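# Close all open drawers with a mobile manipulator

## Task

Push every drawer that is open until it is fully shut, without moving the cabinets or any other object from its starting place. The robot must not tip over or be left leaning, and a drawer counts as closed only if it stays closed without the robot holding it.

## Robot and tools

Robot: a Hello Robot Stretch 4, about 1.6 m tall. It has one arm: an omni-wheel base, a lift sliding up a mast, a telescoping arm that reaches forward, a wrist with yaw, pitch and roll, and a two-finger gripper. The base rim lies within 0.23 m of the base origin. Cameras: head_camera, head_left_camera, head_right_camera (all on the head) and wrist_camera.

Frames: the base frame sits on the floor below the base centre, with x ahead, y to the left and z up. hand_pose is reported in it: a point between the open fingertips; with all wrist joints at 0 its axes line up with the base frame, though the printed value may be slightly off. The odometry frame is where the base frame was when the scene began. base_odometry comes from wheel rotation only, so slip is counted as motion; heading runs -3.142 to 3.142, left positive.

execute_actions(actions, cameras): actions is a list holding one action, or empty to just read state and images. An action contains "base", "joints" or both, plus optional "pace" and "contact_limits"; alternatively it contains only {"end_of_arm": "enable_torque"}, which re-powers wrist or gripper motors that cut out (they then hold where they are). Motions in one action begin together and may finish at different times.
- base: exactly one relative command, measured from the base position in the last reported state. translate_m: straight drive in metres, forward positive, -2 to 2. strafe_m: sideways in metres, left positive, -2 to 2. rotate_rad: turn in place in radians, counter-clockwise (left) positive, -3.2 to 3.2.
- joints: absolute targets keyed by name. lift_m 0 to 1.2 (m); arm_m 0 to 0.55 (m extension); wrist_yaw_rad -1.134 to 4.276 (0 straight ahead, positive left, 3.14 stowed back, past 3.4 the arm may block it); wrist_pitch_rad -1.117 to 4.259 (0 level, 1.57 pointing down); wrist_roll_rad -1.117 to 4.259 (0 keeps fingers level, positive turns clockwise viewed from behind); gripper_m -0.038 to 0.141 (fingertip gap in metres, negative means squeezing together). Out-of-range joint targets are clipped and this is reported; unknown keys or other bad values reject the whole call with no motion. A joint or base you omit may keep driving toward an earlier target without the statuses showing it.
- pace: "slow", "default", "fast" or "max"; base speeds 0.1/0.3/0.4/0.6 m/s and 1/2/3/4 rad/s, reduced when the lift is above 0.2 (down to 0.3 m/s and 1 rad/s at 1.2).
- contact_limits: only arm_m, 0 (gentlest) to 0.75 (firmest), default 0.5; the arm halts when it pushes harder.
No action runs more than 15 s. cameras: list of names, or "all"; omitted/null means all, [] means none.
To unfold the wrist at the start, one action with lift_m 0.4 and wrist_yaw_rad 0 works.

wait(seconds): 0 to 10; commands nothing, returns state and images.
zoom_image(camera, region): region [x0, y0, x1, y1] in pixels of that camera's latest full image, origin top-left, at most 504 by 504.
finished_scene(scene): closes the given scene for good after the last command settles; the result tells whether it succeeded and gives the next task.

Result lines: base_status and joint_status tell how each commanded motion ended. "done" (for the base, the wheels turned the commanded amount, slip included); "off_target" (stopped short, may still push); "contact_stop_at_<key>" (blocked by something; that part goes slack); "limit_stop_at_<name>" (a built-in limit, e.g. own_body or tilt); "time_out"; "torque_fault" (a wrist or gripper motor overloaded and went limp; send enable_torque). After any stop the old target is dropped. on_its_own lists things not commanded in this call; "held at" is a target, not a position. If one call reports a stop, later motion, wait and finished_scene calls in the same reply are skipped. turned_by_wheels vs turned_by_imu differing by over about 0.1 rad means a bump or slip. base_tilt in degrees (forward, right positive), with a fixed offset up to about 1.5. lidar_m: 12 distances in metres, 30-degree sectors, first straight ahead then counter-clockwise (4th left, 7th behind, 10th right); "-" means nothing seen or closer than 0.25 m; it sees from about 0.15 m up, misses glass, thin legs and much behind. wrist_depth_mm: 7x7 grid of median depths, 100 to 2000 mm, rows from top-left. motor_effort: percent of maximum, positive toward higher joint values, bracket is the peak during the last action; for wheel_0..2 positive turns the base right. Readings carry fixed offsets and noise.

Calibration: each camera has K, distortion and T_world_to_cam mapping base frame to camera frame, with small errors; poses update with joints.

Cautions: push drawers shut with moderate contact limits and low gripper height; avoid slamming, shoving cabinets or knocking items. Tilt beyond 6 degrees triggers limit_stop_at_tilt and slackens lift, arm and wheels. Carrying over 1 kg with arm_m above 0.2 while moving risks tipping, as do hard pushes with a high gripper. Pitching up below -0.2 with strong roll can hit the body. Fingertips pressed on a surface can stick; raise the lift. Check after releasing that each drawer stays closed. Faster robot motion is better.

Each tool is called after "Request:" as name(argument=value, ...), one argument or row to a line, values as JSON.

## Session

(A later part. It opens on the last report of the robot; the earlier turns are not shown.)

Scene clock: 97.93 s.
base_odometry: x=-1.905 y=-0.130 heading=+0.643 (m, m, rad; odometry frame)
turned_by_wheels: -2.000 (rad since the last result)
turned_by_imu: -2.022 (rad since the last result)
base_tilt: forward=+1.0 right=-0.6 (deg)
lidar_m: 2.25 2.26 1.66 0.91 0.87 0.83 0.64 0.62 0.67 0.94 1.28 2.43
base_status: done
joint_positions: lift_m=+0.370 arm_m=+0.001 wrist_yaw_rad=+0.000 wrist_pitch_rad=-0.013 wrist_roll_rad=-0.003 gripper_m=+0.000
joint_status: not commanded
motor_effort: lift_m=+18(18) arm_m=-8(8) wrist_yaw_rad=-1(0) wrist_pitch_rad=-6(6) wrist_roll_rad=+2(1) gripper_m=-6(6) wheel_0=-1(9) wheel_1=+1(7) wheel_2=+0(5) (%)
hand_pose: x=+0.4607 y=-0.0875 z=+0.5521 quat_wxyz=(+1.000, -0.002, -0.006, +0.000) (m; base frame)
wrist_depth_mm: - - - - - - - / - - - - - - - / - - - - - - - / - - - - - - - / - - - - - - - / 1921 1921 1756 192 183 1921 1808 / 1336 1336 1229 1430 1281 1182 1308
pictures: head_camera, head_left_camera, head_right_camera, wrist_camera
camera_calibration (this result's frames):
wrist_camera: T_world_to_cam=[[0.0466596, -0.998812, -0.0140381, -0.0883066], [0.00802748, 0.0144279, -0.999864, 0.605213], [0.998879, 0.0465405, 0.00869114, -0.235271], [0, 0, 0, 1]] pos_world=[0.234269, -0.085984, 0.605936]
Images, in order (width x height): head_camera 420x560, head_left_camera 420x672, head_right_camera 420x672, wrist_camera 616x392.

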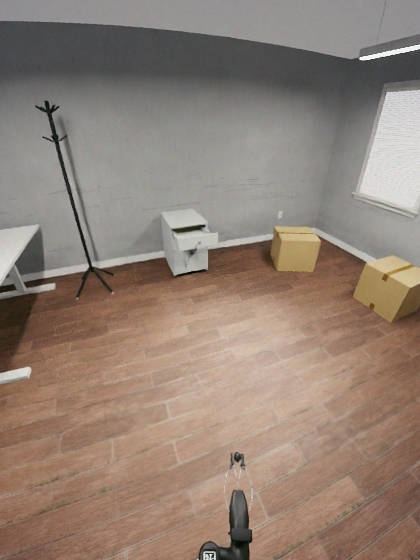

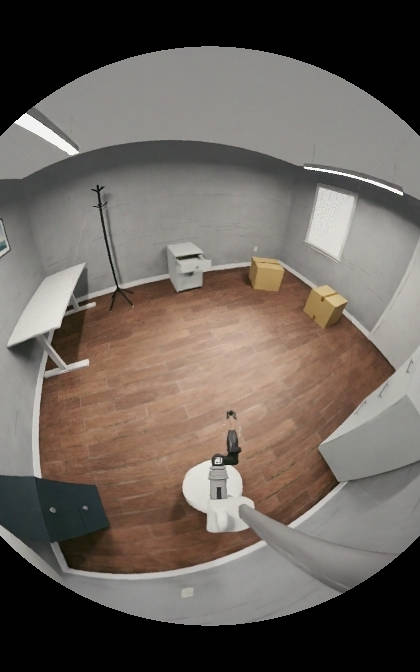

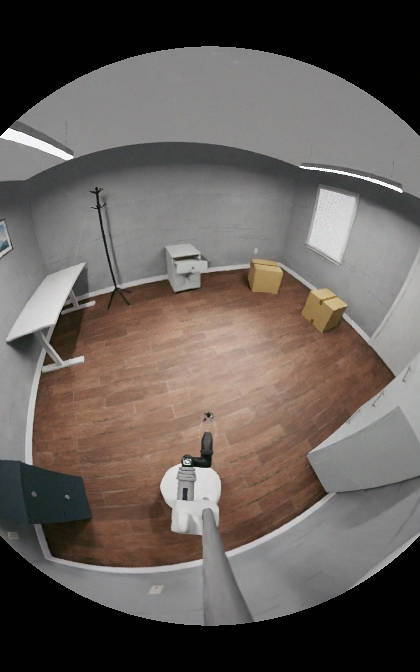

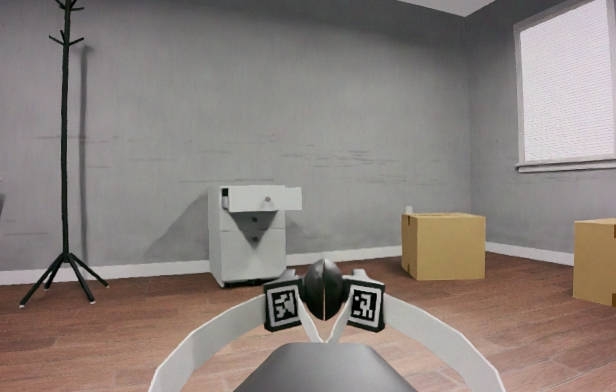

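Request:
zoom_image(
  camera="wrist_camera",
  region=[180, 160, 340, 300],
)

Request:
zoom_image(
  camera="head_left_camera",
  region=[0, 460, 140, 580],
)

Region (180, 160, 340, 300) of wrist_camera's 616x392 image, scaled by 3.150; it fills the top 441 rows of this view, and the rest is white.

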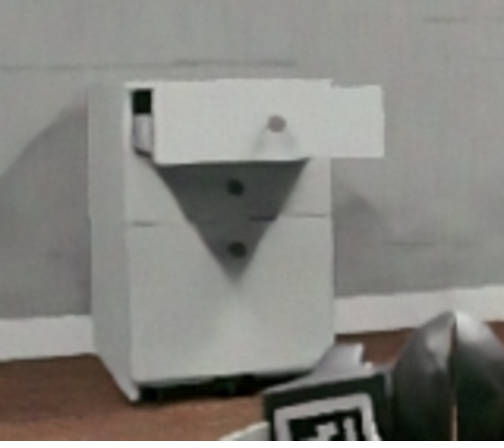

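Region (0, 460, 140, 580) of head_left_camera's 420x672 image, scaled by 3.600, with more detail than that image has; it fills the top 432 rows of this view, and the rest is white.

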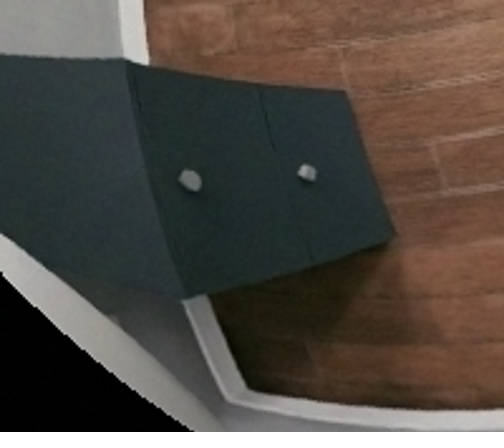

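Request:
execute_actions(
  actions=[
    {"base":{"translate_m":1.55},"joints":{"lift_m":0.4},"pace":"fast"},
  ],
  cameras=[],
)

Request:
execute_actions(
  actions=[
    {"base":{"rotate_rad":0.45}},
  ],
  cameras=["head_camera","wrist_camera"],
)

Scene clock: 114.83 s.
base_odometry: x=-0.665 y=+0.800 heading=+0.643 (m, m, rad; odometry frame)
turned_by_wheels: +0.000 (rad since the last result)
turned_by_imu: -0.008 (rad since the last result)
base_tilt: forward=+1.0 right=-0.4 (deg)
lidar_m: 0.74 0.72 1.42 1.46 1.43 1.94 2.10 1.63 1.69 1.65 1.62 1.38
base_status: done
joint_positions: lift_m=+0.400 arm_m=+0.001 wrist_yaw_rad=+0.000 wrist_pitch_rad=-0.013 wrist_roll_rad=-0.003 gripper_m=+0.000
joint_status: all done
motor_effort: lift_m=+22(21) arm_m=-8(8) wrist_yaw_rad=-1(1) wrist_pitch_rad=-6(6) wrist_roll_rad=+1(1) gripper_m=-6(7) wheel_0=+0(10) wheel_1=-1(5) wheel_2=+1(8) (%)
hand_pose: x=+0.4607 y=-0.0875 z=+0.5817 quat_wxyz=(+1.000, -0.002, -0.006, +0.000) (m; base frame)
wrist_depth_mm: 1255 1366 1464 1618 1808 - - / 1255 1336 1499 1661 1808 1983 - / 1281 1336 1499 1618 1756 - - / 931 1255 603 1618 1808 1983 - / 496 530 585 1618 1808 1983 1160 / 723 798 854 192 184 1708 960 / 750 788 878 1464 1366 1138 991
pictures: none
No camera images: the call's "cameras" was empty. Leave "cameras" out to get every camera's image.

Scene clock: 116.07 s.
base_odometry: x=-0.665 y=+0.800 heading=+1.093 (m, m, rad; odometry frame)
turned_by_wheels: +0.450 (rad since the last result)
turned_by_imu: +0.456 (rad since the last result)
base_tilt: forward=+1.0 right=-0.5 (deg)
lidar_m: 0.73 1.38 1.48 1.44 1.93 2.14 1.63 1.67 1.69 1.62 1.38 0.77
base_status: done
joint_positions: lift_m=+0.400 arm_m=+0.001 wrist_yaw_rad=+0.000 wrist_pitch_rad=-0.013 wrist_roll_rad=-0.003 gripper_m=+0.000
joint_status: not commanded
motor_effort: lift_m=+22(22) arm_m=-7(7) wrist_yaw_rad=-1(1) wrist_pitch_rad=-6(6) wrist_roll_rad=+2(0) gripper_m=-5(6) wheel_0=+0(3) wheel_1=-1(5) wheel_2=+0(3) (%)
hand_pose: x=+0.4607 y=-0.0874 z=+0.5817 quat_wxyz=(+1.000, -0.002, -0.006, +0.000) (m; base frame)
wrist_depth_mm: 1499 1499 1464 1430 1430 1430 1366 / 1537 1464 1499 1430 1430 1430 1397 / 1537 1537 1464 1430 1430 1430 1366 / 1537 1537 1464 539 530 1430 1397 / 1499 1499 539 535 530 525 1397 / 1537 1499 1430 193 183 1430 1397 / 1336 1430 1255 798 820 1255 1366
pictures: head_camera, wrist_camera
camera_calibration (this result's frames):
wrist_camera: T_world_to_cam=[[0.0466942, -0.998811, -0.0140377, -0.0878955], [0.00804039, 0.0144284, -0.999864, 0.634867], [0.998877, 0.0465749, 0.00870455, -0.235516], [0, 0, 0, 1]] pos_world=[0.234251, -0.0859819, 0.635597]
Images, in order (width x height): head_camera 420x560, wrist_camera 616x392.

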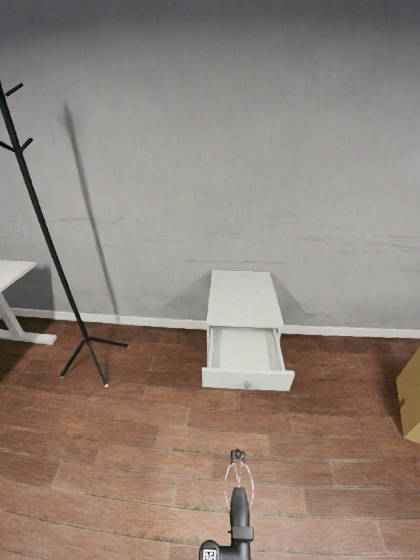

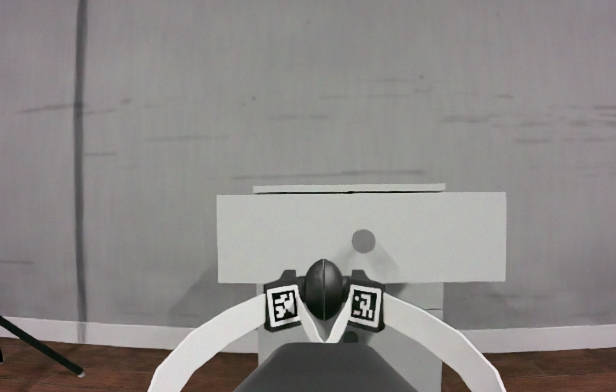

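Request:
execute_actions(
  actions=[
    {"base":{"translate_m":0.255}},
  ],
  cameras=["wrist_camera"],
)

Request:
execute_actions(
  actions=[
    {"joints":{"arm_m":0.30},"pace":"slow","contact_limits":{"arm_m":0.35}},
  ],
  cameras=["head_camera","wrist_camera"],
)

Scene clock: 124.67 s.
base_odometry: x=-0.548 y=+1.027 heading=+1.093 (m, m, rad; odometry frame)
turned_by_wheels: +0.000 (rad since the last result)
turned_by_imu: +0.000 (rad since the last result)
base_tilt: forward=+1.0 right=-0.5 (deg)
lidar_m: 0.51 1.17 1.31 1.40 2.07 2.24 1.89 1.95 1.68 1.43 1.26 0.52
base_status: done
joint_positions: lift_m=+0.400 arm_m=+0.001 wrist_yaw_rad=+0.000 wrist_pitch_rad=-0.013 wrist_roll_rad=-0.003 gripper_m=+0.000
joint_status: not commanded
motor_effort: lift_m=+22(22) arm_m=-7(7) wrist_yaw_rad=+0(0) wrist_pitch_rad=-7(6) wrist_roll_rad=+1(2) gripper_m=-6(6) wheel_0=+0(5) wheel_1=-1(6) wheel_2=+2(4) (%)
hand_pose: x=+0.4607 y=-0.0874 z=+0.5817 quat_wxyz=(+1.000, -0.002, -0.006, +0.000) (m; base frame)
wrist_depth_mm: 1255 1229 1205 1205 1160 1138 1138 / 1255 1229 1205 1182 1182 1138 1160 / 1229 1229 1229 1205 1160 1138 1118 / 1255 1229 591 278 274 271 1138 / 1255 283 281 276 273 271 267 / 1229 1255 279 192 183 271 268 / 1229 1229 279 276 273 270 1118
pictures: wrist_camera
camera_calibration (this result's frames):
wrist_camera: T_world_to_cam=[[0.0466941, -0.998811, -0.0140378, -0.0878954], [0.00804041, 0.0144285, -0.999864, 0.634868], [0.998877, 0.0465749, 0.00870457, -0.235516], [0, 0, 0, 1]] pos_world=[0.234251, -0.0859819, 0.635598]
Images, in order (width x height): wrist_camera 616x392.

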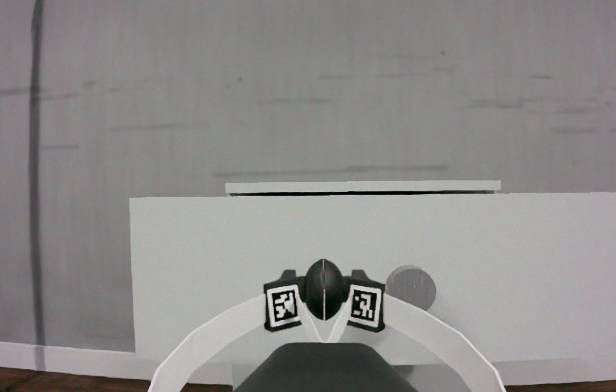

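Scene clock: 128.97 s.
base_odometry: x=-0.548 y=+1.026 heading=+1.093 (m, m, rad; odometry frame)
turned_by_wheels: +0.000 (rad since the last result)
turned_by_imu: +0.002 (rad since the last result)
base_tilt: forward=+1.0 right=-0.5 (deg)
lidar_m: 0.75 1.17 1.29 1.42 2.07 2.25 1.86 1.93 1.69 1.46 1.28 0.77
base_status: not commanded
joint_positions: lift_m=+0.400 arm_m=+0.299 wrist_yaw_rad=-0.002 wrist_pitch_rad=-0.013 wrist_roll_rad=-0.003 gripper_m=+0.000
joint_status: all done
motor_effort: lift_m=+22(22) arm_m=+8(9) wrist_yaw_rad=+4(5) wrist_pitch_rad=-5(6) wrist_roll_rad=+2(1) gripper_m=-6(7) wheel_0=+0(1) wheel_1=+0(1) wheel_2=+0(2) (%)
contact_limits: arm_m 0.35
hand_pose: x=+0.7578 y=-0.0879 z=+0.5819 quat_wxyz=(+1.000, -0.002, -0.007, -0.001) (m; base frame)
wrist_depth_mm: 931 917 904 891 878 854 854 / 931 904 904 878 878 866 854 / 917 904 904 891 878 866 842 / 931 276 238 236 233 230 229 / 931 240 237 235 233 230 229 / 917 241 238 191 184 229 229 / 931 241 238 235 234 229 229
pictures: head_camera, wrist_camera
camera_calibration (this result's frames):
wrist_camera: T_world_to_cam=[[0.0452151, -0.998879, -0.0140183, -0.101093], [0.0084792, 0.0144159, -0.99986, 0.63227], [0.998941, 0.0450899, 0.00912151, -0.532713], [0, 0, 0, 1]] pos_world=[0.531359, -0.086074, 0.635623]
Images, in order (width x height): head_camera 420x560, wrist_camera 616x392.

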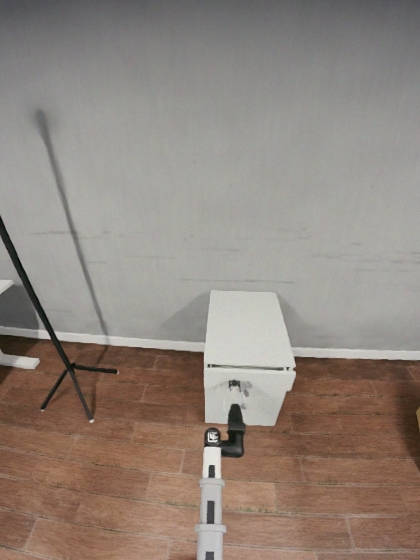

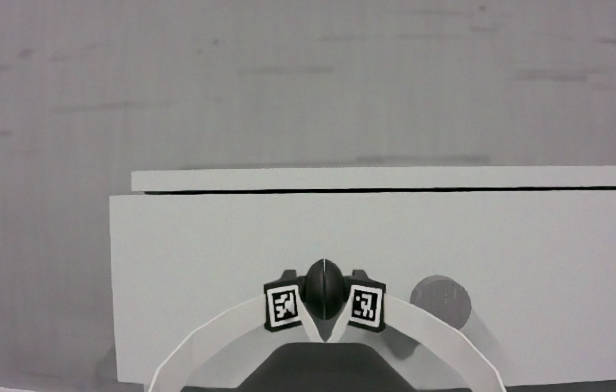

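Request:
execute_actions(
  actions=[
    {"joints":{"arm_m":0.348},"pace":"slow","contact_limits":{"arm_m":0.2}},
  ],
  cameras=["head_camera","wrist_camera"],
)

Scene clock: 132.87 s.
base_odometry: x=-0.548 y=+1.026 heading=+1.093 (m, m, rad; odometry frame)
turned_by_wheels: +0.000 (rad since the last result)
turned_by_imu: +0.001 (rad since the last result)
base_tilt: forward=+1.0 right=-0.5 (deg)
lidar_m: 0.77 1.15 1.31 1.41 2.09 2.21 1.88 1.92 1.70 1.45 1.27 0.82
base_status: not commanded
joint_positions: lift_m=+0.400 arm_m=+0.341 wrist_yaw_rad=-0.006 wrist_pitch_rad=-0.014 wrist_roll_rad=-0.003 gripper_m=+0.000
joint_status: arm_m contact_stop (moved +0.042 of +0.049)
on_its_own: arm_m is slack since a contact_stop (your +0.348 is given up); wrist_yaw_rad is at rest, and its effort (+16) is outside its rest range (-13 to +13)
motor_effort: lift_m=+22(22) arm_m=+0(15) wrist_yaw_rad=+16(23) wrist_pitch_rad=-3(5) wrist_roll_rad=+2(0) gripper_m=-4(6) wheel_0=+4(4) wheel_1=+3(2) wheel_2=-8(8) (%)
contact_limits: arm_m 0.2
hand_pose: x=+0.7995 y=-0.0891 z=+0.5821 quat_wxyz=(+1.000, -0.002, -0.007, -0.003) (m; base frame)
wrist_depth_mm: 878 866 854 842 831 820 798 / 891 866 866 842 831 820 809 / 878 866 854 842 831 820 809 / 878 236 233 231 229 226 224 / 891 236 234 230 229 226 224 / 891 236 234 198 183 225 224 / 891 237 235 230 229 226 225
pictures: head_camera, wrist_camera
camera_calibration (this result's frames):
wrist_camera: T_world_to_cam=[[0.0408058, -0.999069, -0.0139803, -0.100762], [0.00934909, 0.0143731, -0.999853, 0.631464], [0.999123, 0.0406691, 0.00992689, -0.575314], [0, 0, 0, 1]] pos_world=[0.573017, -0.0863467, 0.635673]
Images, in order (width x height): head_camera 420x560, wrist_camera 616x392.

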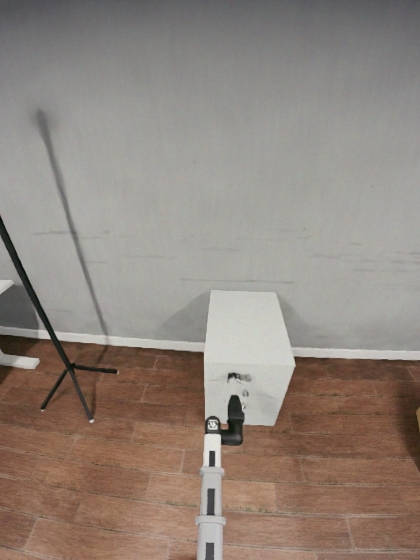

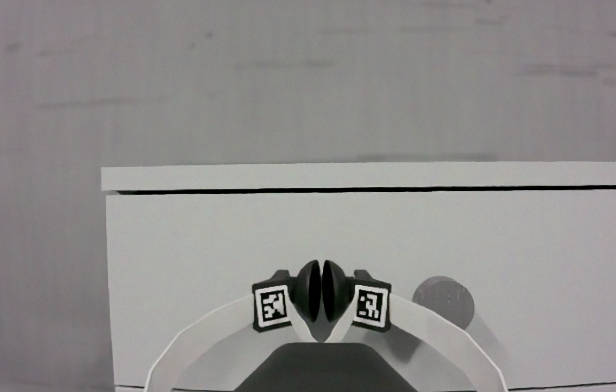

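Request:
execute_actions(
  actions=[
    {"joints":{"arm_m":0.1},"pace":"fast"},
  ],
)

Scene clock: 136.67 s.
base_odometry: x=-0.548 y=+1.027 heading=+1.093 (m, m, rad; odometry frame)
turned_by_wheels: +0.000 (rad since the last result)
turned_by_imu: +0.002 (rad since the last result)
base_tilt: forward=+1.0 right=-0.5 (deg)
lidar_m: 0.77 1.19 1.33 1.38 2.06 2.21 1.88 1.93 1.68 1.43 1.27 0.82
base_status: not commanded
joint_positions: lift_m=+0.400 arm_m=+0.101 wrist_yaw_rad=+0.000 wrist_pitch_rad=-0.013 wrist_roll_rad=-0.003 gripper_m=+0.000
joint_status: all done
motor_effort: lift_m=+23(22) arm_m=-7(9) wrist_yaw_rad=+0(15) wrist_pitch_rad=-6(6) wrist_roll_rad=+2(1) gripper_m=-7(6) wheel_0=+0(4) wheel_1=+0(2) wheel_2=+1(8) (%)
hand_pose: x=+0.5607 y=-0.0875 z=+0.5817 quat_wxyz=(+1.000, -0.002, -0.006, +0.000) (m; base frame)
wrist_depth_mm: 1138 1118 1098 1078 1078 1042 1042 / 1118 1138 1118 1078 1060 1060 1042 / 1138 1118 1098 1078 1060 1060 1042 / 1138 1138 1098 469 466 459 1042 / 1138 1118 477 477 466 462 1042 / 1160 1138 477 192 184 466 1060 / 1118 1138 477 469 466 459 1042
pictures: head_camera, head_left_camera, head_right_camera, wrist_camera
camera_calibration (this result's frames):
wrist_camera: T_world_to_cam=[[0.0465943, -0.998815, -0.0140393, -0.0925366], [0.00800963, 0.0144277, -0.999864, 0.634073], [0.998882, 0.0464755, 0.00867239, -0.335383], [0, 0, 0, 1]] pos_world=[0.334241, -0.0859881, 0.635596]
Images, in order (width x height): head_camera 420x560, head_left_camera 420x672, head_right_camera 420x672, wrist_camera 616x392.

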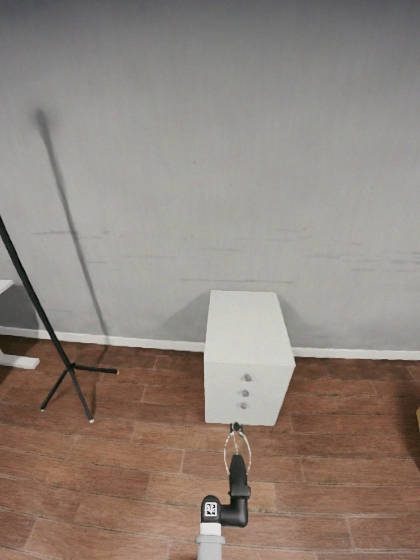

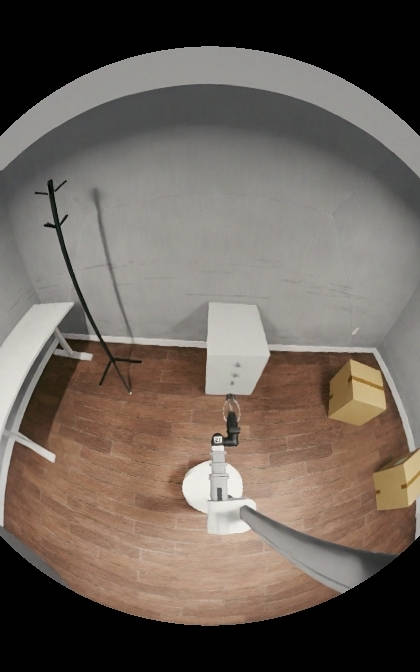

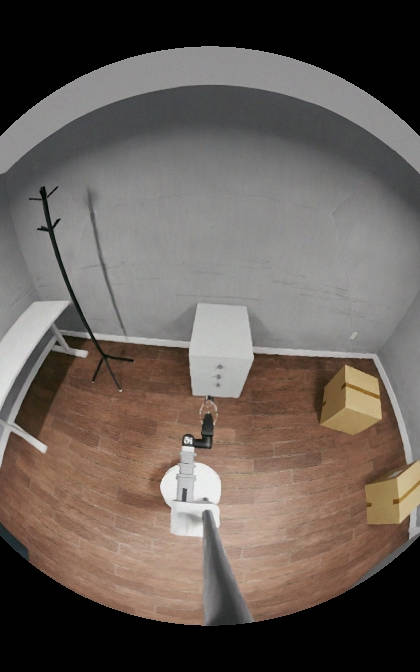

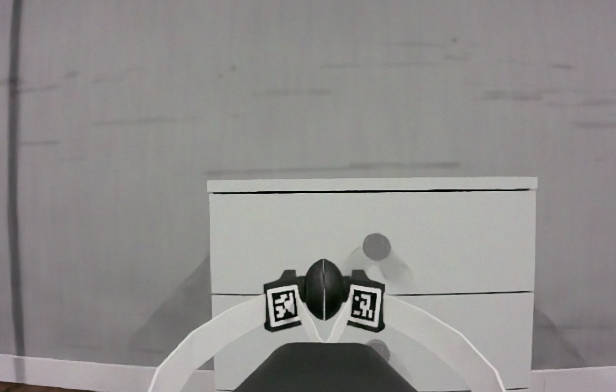

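Request:
finished_scene(
  scene=1,
)

The scene is finished: the task was done.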